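# Place the carton upright on the taped raised block

## Task

Set the carton down on the raised block so that no part of it extends beyond the blue tape outline, with the same face pointing up as at the beginning. It must stay there by itself, since placement that holds only while the robot supports it is not accepted. Afterwards release it and move the tool away.

## Robot and tools

Robot: a single six-joint arm (a UFACTORY 850-type arm) ending in a vacuum suction cup. There is only one arm, so every motion is a single row of 7 numbers. The joints, from the base out, are waist, shoulder, elbow, forearm roll, wrist pitch and wrist roll, with the ranges in radians given in the prompt. The tool has a wrist camera, and its body widens behind the cup: starting about 4 cm back from the rim, it sticks out up to about 9 cm sideways. Keep that clearance around the block and the carton.

Frames: the scene frame has its origin on the table top directly beneath the arm's base, with +z up and +y to the left when looking along +x. The base itself may be slightly tilted. The cup point is the centre of the cup rim, and the cup points along the cup point's own +z axis. Reported positions are in metres, orientation is a quaternion in w,x,y,z order, and velocities are in m/s and rad/s. The reported position gets less accurate at long reach.

The row format is [dx, dy, dz, rx, ry, rz, suction]. Each value lies in [-1, 1]. The first three are a position offset, where 1.0 equals 0.6 m. The next three form a single rotation vector, where 1.0 equals 180 degrees. All six are expressed in the cup point's own axes, not the scene axes. They are offsets, not poses. They count from the cup point pose in the most recent result that reported it. Before any such result exists, and for a second or later call in the same reply, they count from wherever the robot is when the call starts. Every row in a call is measured from that same reference, so rows do not add up. An all-zero row is not a hold: it pulls the arm back to the reference pose. The seventh value controls suction: anything above 0.01 turns it on, and 0.01 or below turns it off. The setting stays as last sent.

execute_actions: {"actions": [...], "pictures": bool}. The list holds at most one item.
- An empty list sends nothing and returns the state with pictures.
- {"rows": [[7 numbers], ...], "steps": n} runs 1 to 15 rows with n between 5 and 15; the default is 15. Each step lasts 1/30 s. One row is applied per step, and the last row repeats if there are fewer rows than steps.
- {"steps": n} with no rows is a wait of up to 300 steps, counted from the previous result, so time spent replying is included.
A rejected call sends nothing. At each step the command is limited to 70 mm and 16 degrees away from the measured pose. A long offset may therefore need several calls. After a call ends, the arm only goes on to the last clipped pose, so read the new pose and command what remains. The result is taken 5 steps before the action finishes. Those remaining steps run while you reply, and the next action begins after them.

move: {"target": [7 numbers], "speed": m/s}. The target uses the same offset convention as a row. Speed ranges from 0.002 to 0.5 m/s (default 0.25), and turning is capped at twice that value in rad/s. The move follows a straight-line path to the target lasting 0.5 to 10 s. If it would take longer, it stops after 10 s short of the target. Rotation takes the shorter direction. The path does not slow down for obstacles, and the real cup point can lag, drift, or go faster than the speed, especially with the arm nearly straight. The suction value is sent at the start of the move. Faster moves, and targets set further past a contact, hit and press harder, so approach surfaces slowly and with only a small overshoot. The result includes a "move:" line:
- how it ended: done means at rest near the target; other endings include off_target, moving, held and fault;
- which limits acted: paced means the command was clipped, and held means a safety check blocked some steps, after which the arm may move much faster than requested;
- the remaining distance to the target.
Move results always include pictures.

wait: {"seconds": 0 to 10}. Nothing new is sent while it runs. zoom_image: {"camera": "cam_head_left" | "cam_head_right" | "cam_wrist", "region": [x0, y0, x1, y1]} gives a closer view of that camera's latest image, with pixel coordinates from the top-left corner and at most 504x504. The goal must be met and must stay met.

Other result lines:
- "pose unreachable" and HELD on a step mean the clearance check changed or blocked the command. A mounting block under the base counts as part of the arm for this check.
- "Hand target" gives the pose the controller is currently driving toward.
- The joint positions and joint torques lines list the joints in base-to-tool order. Torque readings carry offsets and noise.
- suction_measured is near 0 when there is no seal and 0.83 or higher when the seal is airtight. part_present switches to 1 at 0.50 and back to 0 below 0.45.
- A MOTOR HOT line appears from 65 °C. At 80 °C an OVER-TEMPERATURE FAULT applies the brakes until the motors cool.
- A TORQUE FAULT is triggered when a joint reaches its load limit. The limits in N m are: waist 56.4, shoulder 56.4, elbow 47, forearm roll 25.3, wrist pitch 17.8, wrist roll 17.8. When it happens, the arm backs off, freezes for 10 s, and drops the rest of the call.

Gripping: turn suction on and press the 36 mm rim flat onto a smooth face of the carton, such as its top. The whole rim must make contact, clear of edges, seams and holes. Under vacuum the cup shortens, so the held carton sits up to 12 mm closer to the tool than the cup point suggests. Vacuum alone can lift a resting object. To release, lower the carton until it rests on the block, switch suction off, then rise more than 15 mm. If the cup seals against the table it will hold the tool down, so switch suction off to free it. Holding a load heats the motors, so do not hang on to the carton longer than needed.

Avoid dropping the carton, slamming it down, hard impacts and strong pushing. Do not turn the carton over. Never knock anything off the table, because that fails the task. Occasionally a loose object gets nudged by an outside push, so confirm the final position with the cameras before ending the scene.

Each tool is called after "Call:" as name(argument=value, ...), one argument or row to a line, values as JSON.

## Session

Call:
execute_actions(
  actions=[],
)

Scene clock: 0.00 s of 5000.00 s.
end_effector_position=(+0.5991, -0.0271, +0.3364) suction_measured=0.00 part_present=0 end_effector_quat_wxyz=(-0.001, +0.022, +1.000, +0.001) end_effector_velocity=(-0.000, -0.000, +0.000) end_effector_angular_velocity=(+0.000, +0.001, +0.001)
Joint positions: [-0.    -0.535 -1.292  0.002 -0.759 -1.574]
Joint velocities: [-0.     0.     0.    -0.    -0.001 -0.001]
Joint torques (N m, as the arm reports them, + toward a larger angle): no reading
Motor temperatures (°C, as the motors report them): [27 30 28 29 35 31]
Hand target: +0.599, -0.027, +0.336; -0.001, +0.022, +1.000, +0.001

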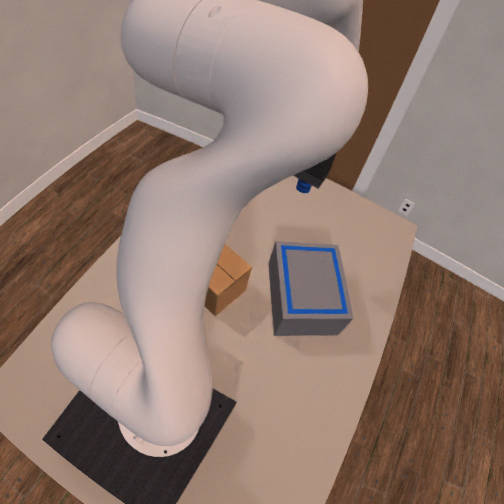

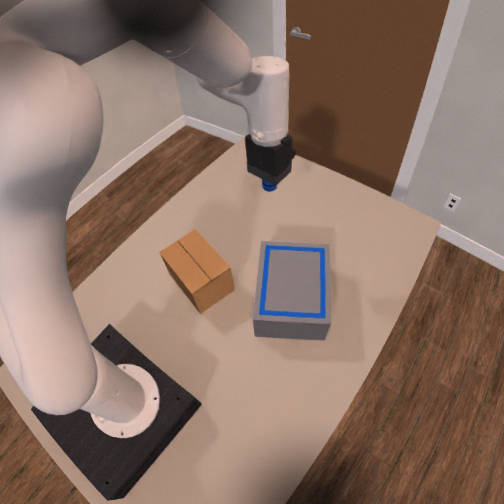

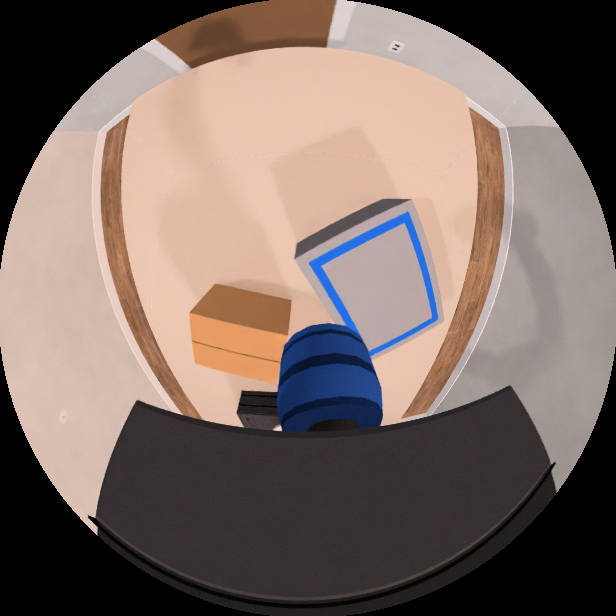

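Call:
move(
  target=[0.25,0.25,0.1,0,0,0.07,0],
  speed=0.4,
)

Scene clock: 2.03 s of 5000.00 s.
end_effector_position=(+0.4561, +0.1291, +0.2767) suction_measured=0.00 part_present=0 end_effector_quat_wxyz=(-0.001, +0.132, +0.991, -0.000) end_effector_velocity=(-0.002, +0.001, -0.001) end_effector_angular_velocity=(-0.004, -0.000, -0.001)
Joint positions: [ 0.321 -0.352 -0.867  0.003 -0.517 -1.034]
Joint velocities: [ 0.006  0.001  0.004 -0.008  0.002  0.013]
Joint torques (N m, as the arm reports them, + toward a larger angle): [ -3.55  41.95 -14.3   -0.56  -0.43   0.16]
Motor temperatures (°C, as the motors report them): [27 30 28 29 35 31]
Hand target: +0.456, +0.129, +0.277; -0.001, +0.132, +0.991, -0.000
Off the commanded pose: 0.001 m, 0 deg.
Kept back: nothing.
move: done

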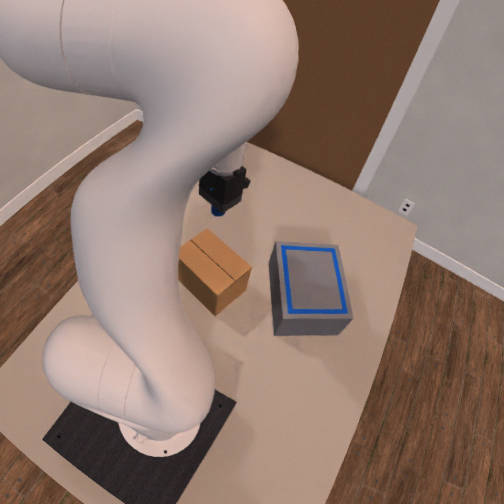

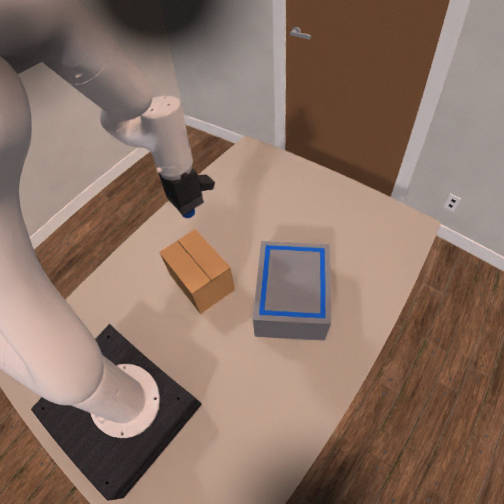

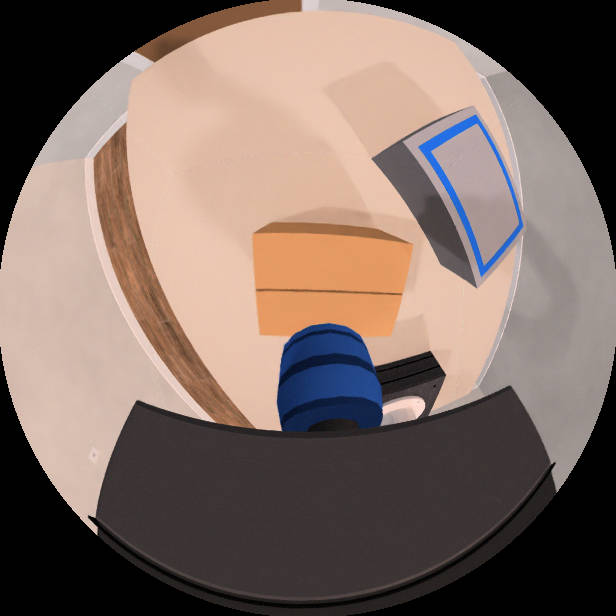

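Call:
move(
  target=[0.023,-0.018,0.2,0,0,0,0],
  speed=0.4,
)

Scene clock: 3.27 s of 5000.00 s.
end_effector_position=(+0.4398, +0.1221, +0.1571) suction_measured=0.00 part_present=0 end_effector_quat_wxyz=(-0.001, +0.132, +0.991, -0.000) end_effector_velocity=(-0.001, -0.000, -0.002) end_effector_angular_velocity=(-0.001, +0.003, -0.002)
Joint positions: [ 0.316 -0.571 -0.809  0.004 -0.24  -1.039]
Joint velocities: [-0.    -0.005 -0.001  0.     0.002  0.001]
Joint torques (N m, as the arm reports them, + toward a larger angle): [ -3.99  45.5  -11.1   -0.5   -0.79   0.07]
Motor temperatures (°C, as the motors report them): [27 30 28 29 35 31]
Hand target: +0.440, +0.122, +0.157; -0.001, +0.132, +0.991, -0.000
Off the commanded pose: 0.000 m, 0 deg.
Kept back: nothing.
move: done

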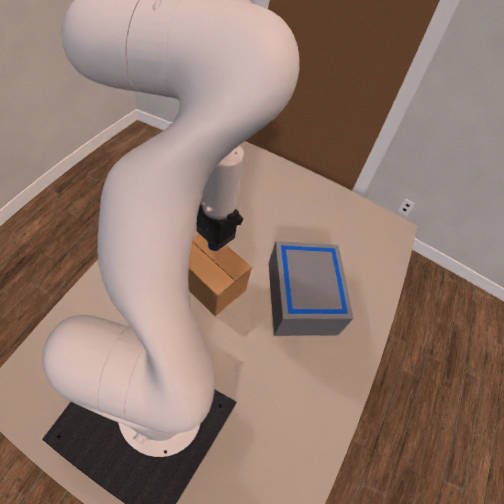

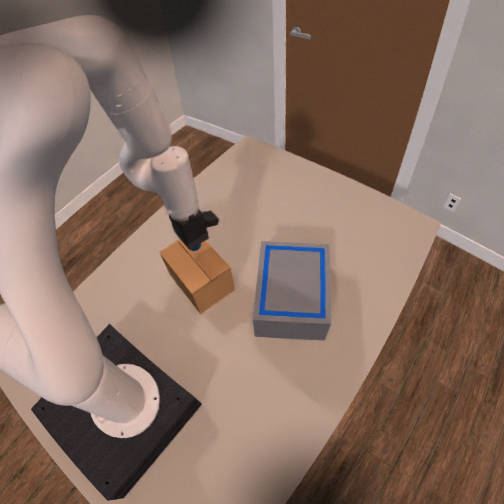

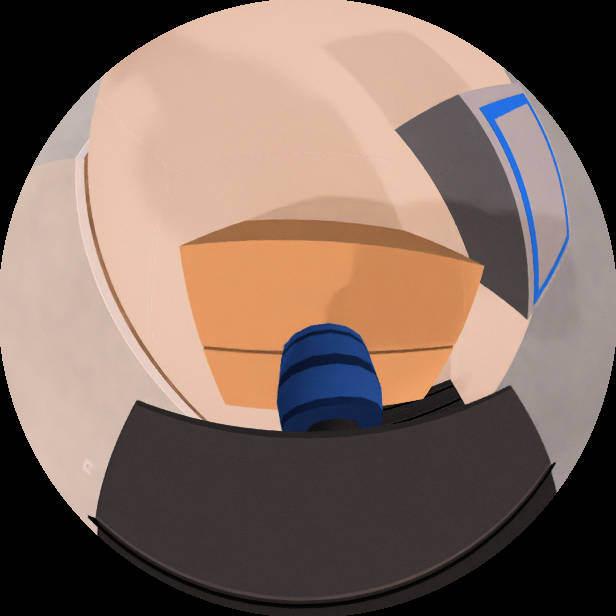

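Call:
move(
  target=[0.005,0,0.07,0,0,0,1],
  speed=0.04,
)

Scene clock: 8.90 s of 5000.00 s.
end_effector_position=(+0.4368, +0.1228, +0.1163) suction_measured=0.90 part_present=1 end_effector_quat_wxyz=(-0.002, +0.132, +0.991, -0.001) end_effector_velocity=(-0.000, +0.000, -0.002) end_effector_angular_velocity=(-0.001, +0.001, +0.004)
Joint positions: [ 0.32  -0.667 -0.82   0.004 -0.157 -1.037]
Joint velocities: [ 0.001 -0.004 -0.002 -0.001  0.001 -0.001]
Joint torques (N m, as the arm reports them, + toward a larger angle): [ -1.14  27.34 -10.41  -1.01   2.86  -0.09]
Motor temperatures (°C, as the motors report them): [27 30 28 29 35 31]
Hand target: +0.437, +0.123, +0.115; -0.001, +0.132, +0.991, -0.000
Off the commanded pose: 0.001 m, 0 deg.
Kept back: nothing.
After step 90, 1.30 s passed at rest.
move: done

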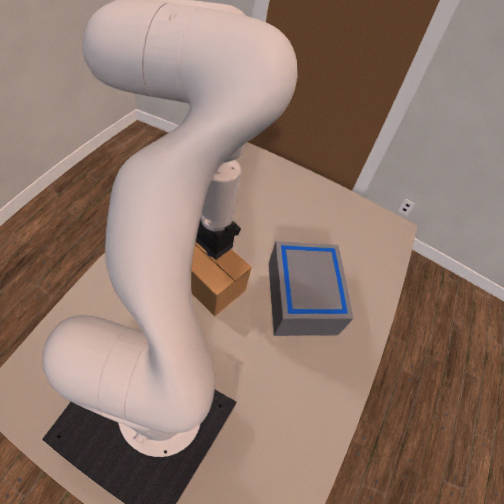

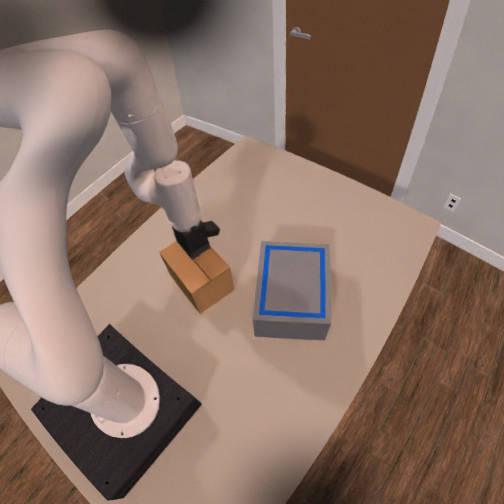

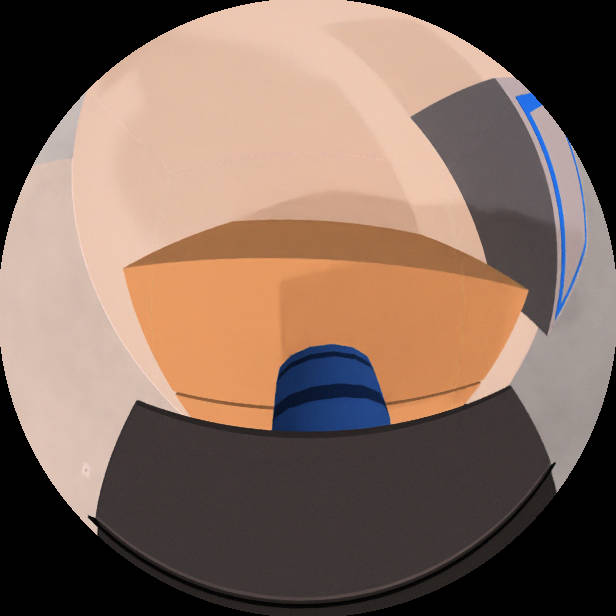

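Call:
move(
  target=[0,0,-0.29,0,0,0,1],
  speed=0.2,
)

Scene clock: 10.53 s of 5000.00 s.
end_effector_position=(+0.4373, +0.1232, +0.2899) suction_measured=0.90 part_present=1 end_effector_quat_wxyz=(-0.002, +0.132, +0.991, -0.000) end_effector_velocity=(+0.001, +0.000, +0.003) end_effector_angular_velocity=(+0.000, -0.004, -0.001)
Joint positions: [ 0.32  -0.288 -0.817  0.003 -0.534 -1.035]
Joint velocities: [ 0.     0.006 -0.003 -0.002 -0.004  0.003]
Joint torques (N m, as the arm reports them, + toward a larger angle): [ -5.41  40.46 -14.11  -1.64  -0.34   0.04]
Motor temperatures (°C, as the motors report them): [27 30 28 29 35 31]
Hand target: +0.437, +0.123, +0.290; -0.002, +0.132, +0.991, -0.000
Off the commanded pose: 0.000 m, 0 deg.
Kept back: nothing.
move: done

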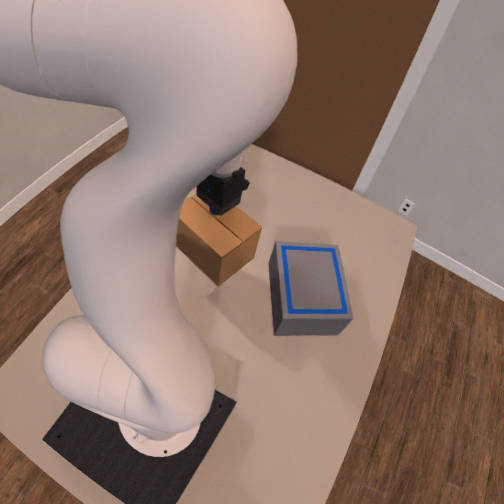

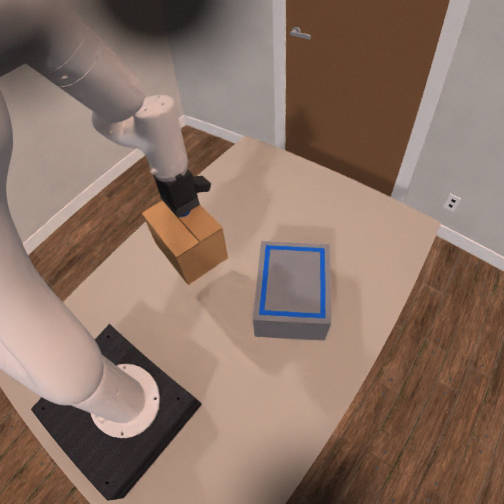

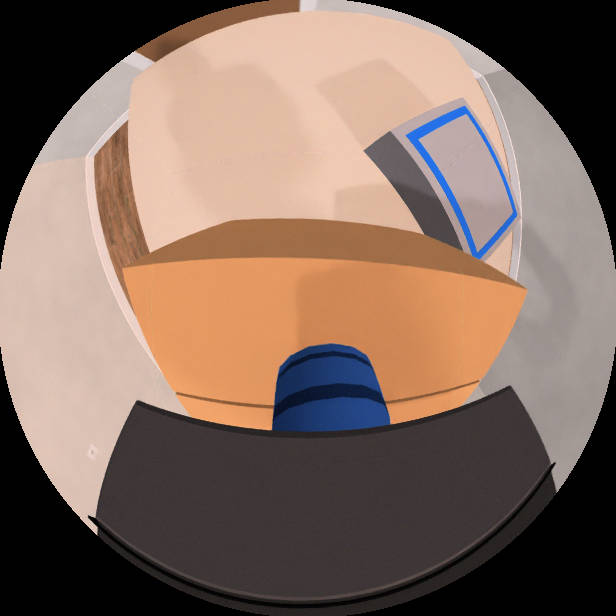

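Call:
move(
  target=[-0.277,-0.42,0,0,0,0.25,1],
  speed=0.25,
)

Scene clock: 13.00 s of 5000.00 s.
end_effector_position=(+0.5315, -0.1631, +0.2896) suction_measured=0.90 part_present=1 end_effector_quat_wxyz=(-0.002, +0.501, +0.866, -0.000) end_effector_velocity=(+0.000, -0.003, -0.000) end_effector_angular_velocity=(+0.000, +0.000, -0.007)
Joint positions: [-0.252 -0.502 -1.121  0.001 -0.623 -0.821]
Joint velocities: [-0.005 -0.004 -0.004  0.    -0.001  0.002]
Joint torques (N m, as the arm reports them, + toward a larger angle): [ -7.44  52.42 -15.97  -1.57  -0.5    0.14]
Motor temperatures (°C, as the motors report them): [27 30 28 29 35 31]
Hand target: +0.532, -0.163, +0.290; -0.002, +0.501, +0.865, -0.000
Off the commanded pose: 0.001 m, 0 deg.
Kept back: nothing.
move: done

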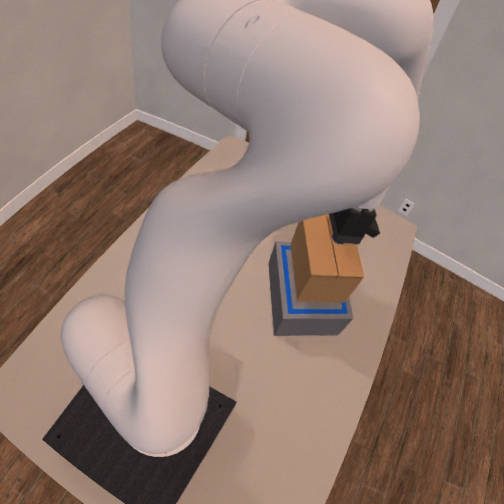

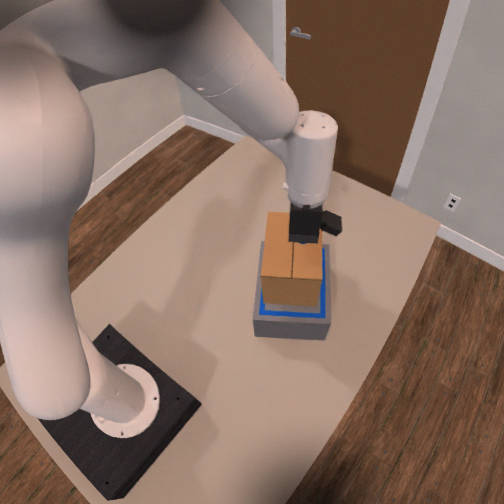

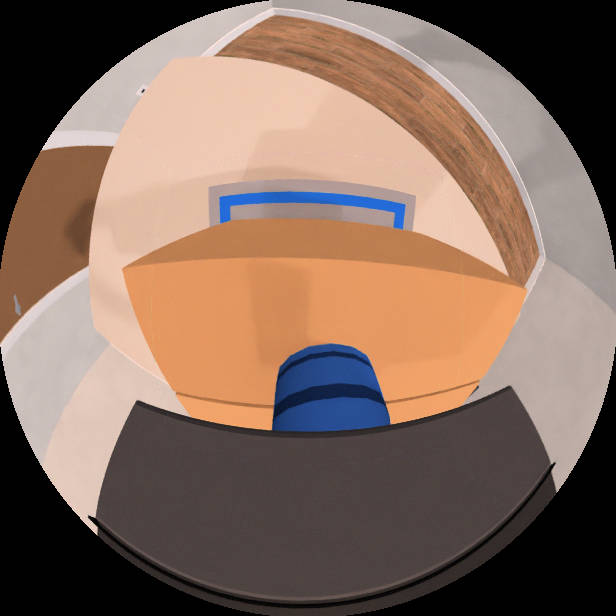

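Call:
move(
  target=[-0.015,0.019,0.055,0,0,-0.005,1],
  speed=0.1,
)

Call:
zoom_image(
  camera="cam_head_left",
  region=[240,200,400,360],
)

Call:
zoom_image(
  camera="cam_wrist",
  region=[170,140,470,290],
)

Scene clock: 14.10 s of 5000.00 s.
end_effector_position=(+0.5457, -0.1652, +0.2569) suction_measured=0.90 part_present=1 end_effector_quat_wxyz=(-0.002, +0.494, +0.869, -0.000) end_effector_velocity=(+0.001, +0.000, -0.002) end_effector_angular_velocity=(+0.000, -0.002, +0.001)
Joint positions: [-0.248 -0.582 -1.154  0.001 -0.576 -0.833]
Joint velocities: [ 0.001 -0.006 -0.002  0.001  0.005 -0.001]
Joint torques (N m, as the arm reports them, + toward a larger angle): [ -4.61  54.68 -16.62  -2.8   -0.3    0.14]
Motor temperatures (°C, as the motors report them): [27 30 28 29 35 31]
Hand target: +0.546, -0.165, +0.257; -0.002, +0.494, +0.869, -0.000
Off the commanded pose: 0.000 m, 0 deg.
Kept back: nothing.
move: done

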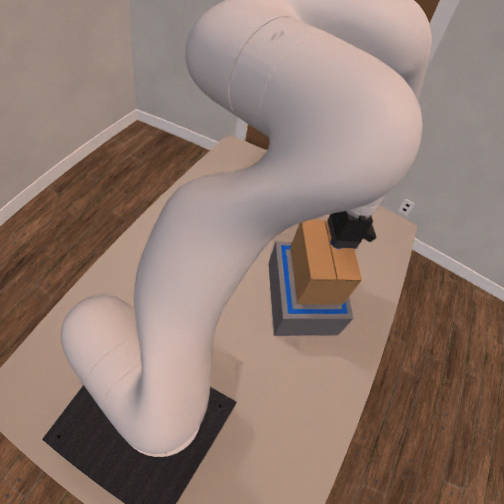

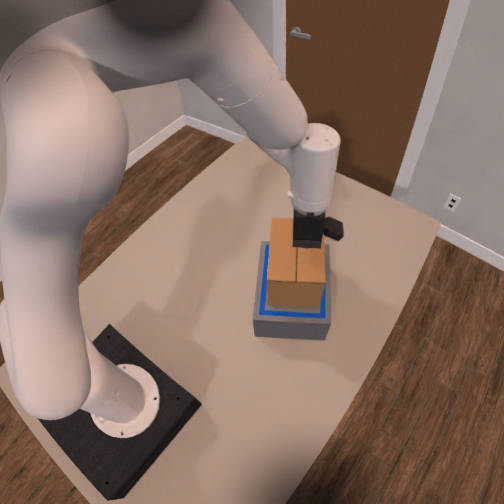

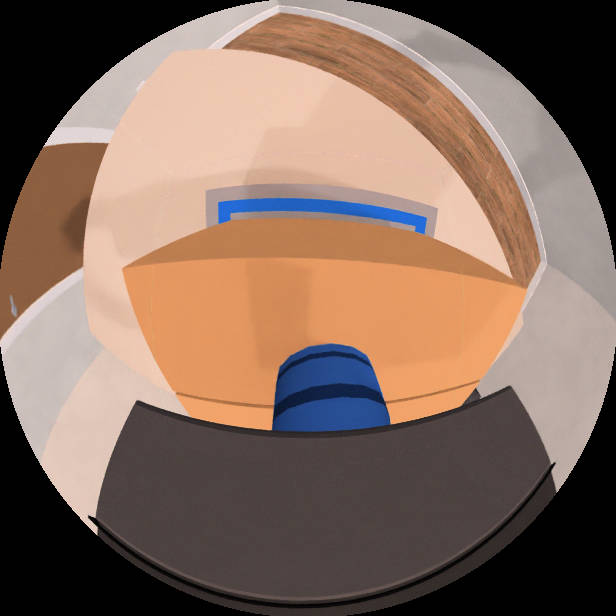

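Region (240, 200, 400, 360) of cam_head_left's 504x504 image, scaled by 3.150, with more detail than that image has.

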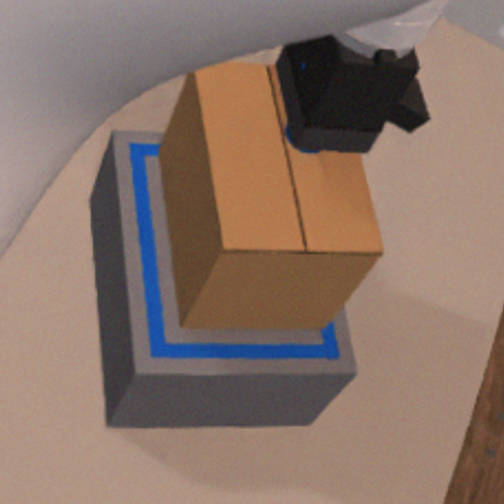

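Region (170, 140, 470, 290) of cam_wrist's 616x616 image, scaled by 1.680, with more detail than that image has.

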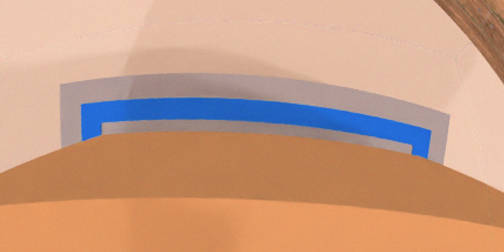

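Call:
move(
  target=[0.004,0.002,0.03,0,0,0.002,1],
  speed=0.03,
)

Call:
zoom_image(
  camera="cam_head_left",
  region=[240,200,400,360],
)

Scene clock: 15.23 s of 5000.00 s.
end_effector_position=(+0.5454, -0.1626, +0.2391) suction_measured=0.90 part_present=1 end_effector_quat_wxyz=(-0.002, +0.497, +0.868, -0.000) end_effector_velocity=(-0.001, -0.001, -0.002) end_effector_angular_velocity=(-0.000, -0.001, -0.004)
Joint positions: [-0.244 -0.608 -1.147  0.001 -0.542 -0.822]
Joint velocities: [-0.001 -0.002  0.002 -0.     0.005  0.003]
Joint torques (N m, as the arm reports them, + toward a larger angle): [ -4.11  53.97 -16.29  -1.77  -0.45   0.35]
Motor temperatures (°C, as the motors report them): [27 30 28 29 35 31]
Hand target: +0.545, -0.163, +0.239; -0.002, +0.497, +0.868, -0.000
Off the commanded pose: 0.000 m, 0 deg.
Kept back: nothing.
move: done

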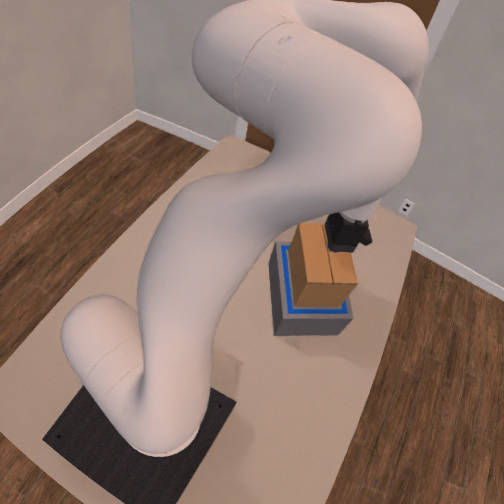

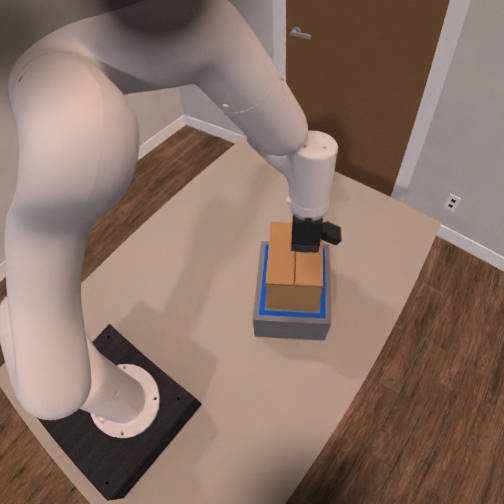

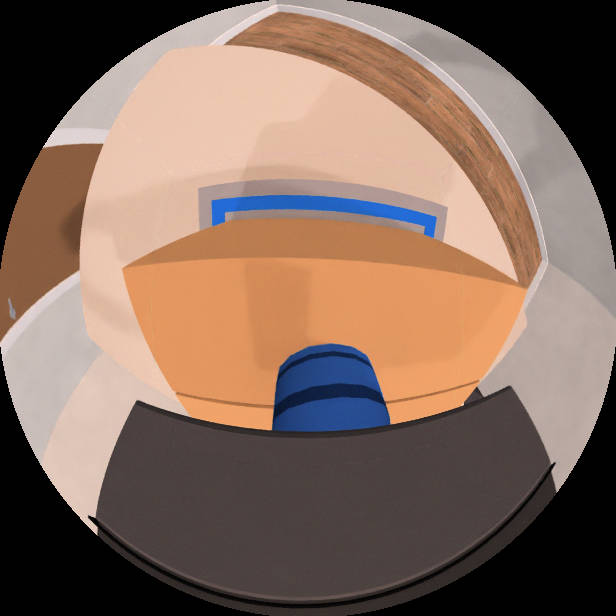

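Region (240, 200, 400, 360) of cam_head_left's 504x504 image, scaled by 3.150, with more detail than that image has.

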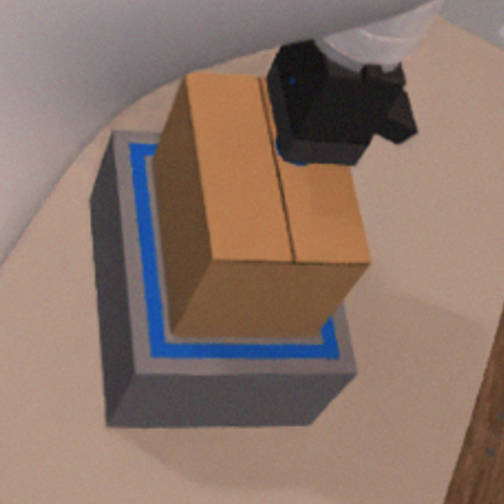

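Close to contact.

Call:
execute_actions(
  actions=[
    {"rows":[[0,0,0.001,0,0,0,1],[0,0,0.002,0,0,0,1],[0,0,0.003,0,0,0,1],[0,0,0.004,0,0,0,1],[0,0,0.005,0,0,0,1],[0,0,0.006,0,0,0,1],[0,0,0.007,0,0,0,1],[0,0,0.008,0,0,0,1]],"steps":15},
  ],
)

Call:
execute_actions(
  actions=[
    {"steps":10},
  ],
)

Scene clock: 15.70 s of 5000.00 s.
end_effector_position=(+0.5456, -0.1627, +0.2364) suction_measured=0.90 part_present=1 end_effector_quat_wxyz=(-0.002, +0.497, +0.868, -0.000) end_effector_velocity=(+0.001, +0.000, -0.002) end_effector_angular_velocity=(+0.001, +0.004, +0.001)
Joint positions: [-0.244 -0.613 -1.147  0.001 -0.538 -0.822]
Joint velocities: [ 0.001 -0.007 -0.006 -0.    -0.004  0.   ]
Joint torques (N m, as the arm reports them, + toward a larger angle): [ -1.67  36.31 -12.23  -0.26   1.88   0.07]
Motor temperatures (°C, as the motors report them): [27 30 28 29 35 31]
Steps of this call (steps 1 to 4: nothing new was sent; steps 5 to 14: the first 10 steps of this action). Readings (end_effector_position | what the end effector reports):
5: (+0.5454, -0.1626, +0.2389) | suction_measured=0.90 part_present=1
6: (+0.5454, -0.1626, +0.2389) | suction_measured=0.90 part_present=1
8: (+0.5455, -0.1626, +0.2383) | suction_measured=0.90 part_present=1
12: (+0.5456, -0.1627, +0.2366) | suction_measured=0.90 part_present=1
14: the state above

Scene clock: 16.03 s of 5000.00 s.
end_effector_position=(+0.5457, -0.1627, +0.2359) suction_measured=0.90 part_present=1 end_effector_quat_wxyz=(-0.002, +0.497, +0.868, -0.000) end_effector_velocity=(-0.000, +0.000, -0.001) end_effector_angular_velocity=(-0.002, -0.004, +0.003)
Joint positions: [-0.244 -0.614 -1.147  0.001 -0.537 -0.822]
Joint velocities: [ 0.001  0.001  0.004 -0.001  0.007 -0.001]
Joint torques (N m, as the arm reports them, + toward a larger angle): [-2.36 18.14 -7.62 -1.    4.64  0.01]
Motor temperatures (°C, as the motors report them): [27 30 28 29 35 31]
Hand target: +0.545, -0.163, +0.234; -0.002, +0.497, +0.868, -0.000
Off the commanded pose: 0.002 m, 0 deg.
Kept back: nothing.
Steps of this call (steps 1 to 5: the last 5 steps of your previous action; steps 6 to 10: nothing new was sent). Readings (end_effector_position | what the end effector reports):
1: (+0.5456, -0.1627, +0.2364) | suction_measured=0.90 part_present=1
2: (+0.5456, -0.1627, +0.2363) | suction_measured=0.90 part_present=1
4: (+0.5457, -0.1627, +0.2362) | suction_measured=0.90 part_present=1
8: (+0.5457, -0.1627, +0.2359) | suction_measured=0.90 part_present=1
10: the state above

Call:
execute_actions(
  actions=[
    {"rows":[[0,0,-0.002,0,0,0,0]],"steps":15},
  ],
)

Call:
move(
  target=[0,0,-0.17,0,0,0,0],
  speed=0.2,
)

Scene clock: 16.50 s of 5000.00 s.
end_effector_position=(+0.5456, -0.1627, +0.2365) suction_measured=0.00 part_present=0 end_effector_quat_wxyz=(-0.002, +0.497, +0.868, -0.000) end_effector_velocity=(+0.001, -0.000, +0.001) end_effector_angular_velocity=(+0.001, -0.000, -0.002)
Joint positions: [-0.244 -0.613 -1.147  0.001 -0.537 -0.822]
Joint velocities: [-0.001  0.    -0.002  0.002 -0.003 -0.001]
Joint torques (N m, as the arm reports them, + toward a larger angle): [ -6.59  30.22 -11.65  -1.03   2.72   0.27]
Motor temperatures (°C, as the motors report them): [27 30 28 29 35 31]
Steps of this call (steps 1 to 4: nothing new was sent; steps 5 to 14: the first 10 steps of this action). Readings (end_effector_position | what the end effector reports):
5: (+0.5457, -0.1627, +0.2358) | suction_measured=0.78 part_present=1
6: (+0.5457, -0.1627, +0.2362) | suction_measured=0.35 part_present=0
8: (+0.5457, -0.1627, +0.2364) | suction_measured=0.00 part_present=0
12: (+0.5456, -0.1627, +0.2365) | suction_measured=0.00 part_present=0
14: the state above

Scene clock: 17.77 s of 5000.00 s.
end_effector_position=(+0.5465, -0.1627, +0.3383) suction_measured=0.00 part_present=0 end_effector_quat_wxyz=(-0.001, +0.497, +0.868, +0.000) end_effector_velocity=(+0.001, -0.001, +0.003) end_effector_angular_velocity=(-0.001, -0.004, +0.001)
Joint positions: [-0.244 -0.466 -1.194  0.001 -0.73  -0.822]
Joint velocities: [-0.001  0.003 -0.004 -0.    -0.003 -0.001]
Joint torques (N m, as the arm reports them, + toward a larger angle): [ -3.25  49.8  -16.53  -1.06  -0.62   0.04]
Motor temperatures (°C, as the motors report them): [27 30 29 29 35 31]
Hand target: +0.547, -0.163, +0.339; -0.000, +0.497, +0.868, +0.000
Off your previous action's commanded pose: 0.000 m, 0 deg at its last step (step 5 of this call).
Off the commanded pose: 0.000 m, 0 deg.
Kept back: nothing.
move: done

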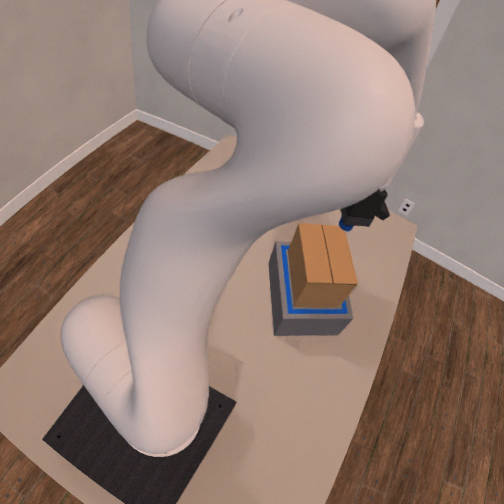

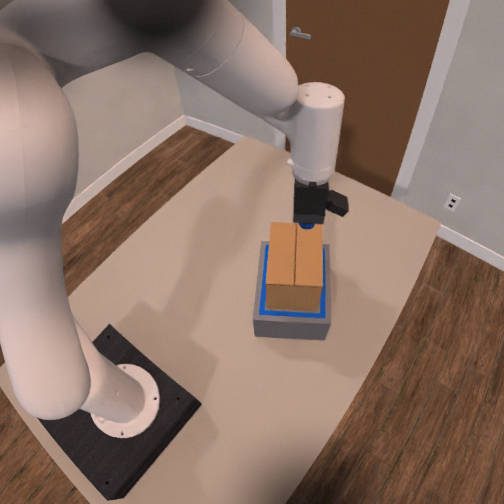

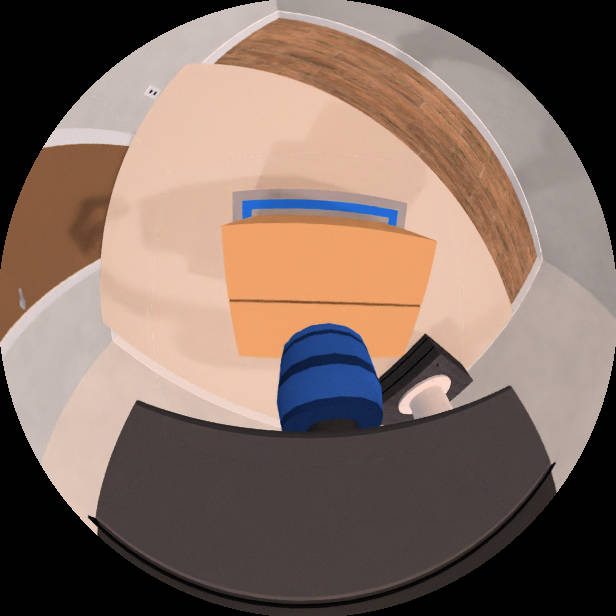

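Call:
finished_scene(
  scene=1,
)

The scene is finished: the task was done.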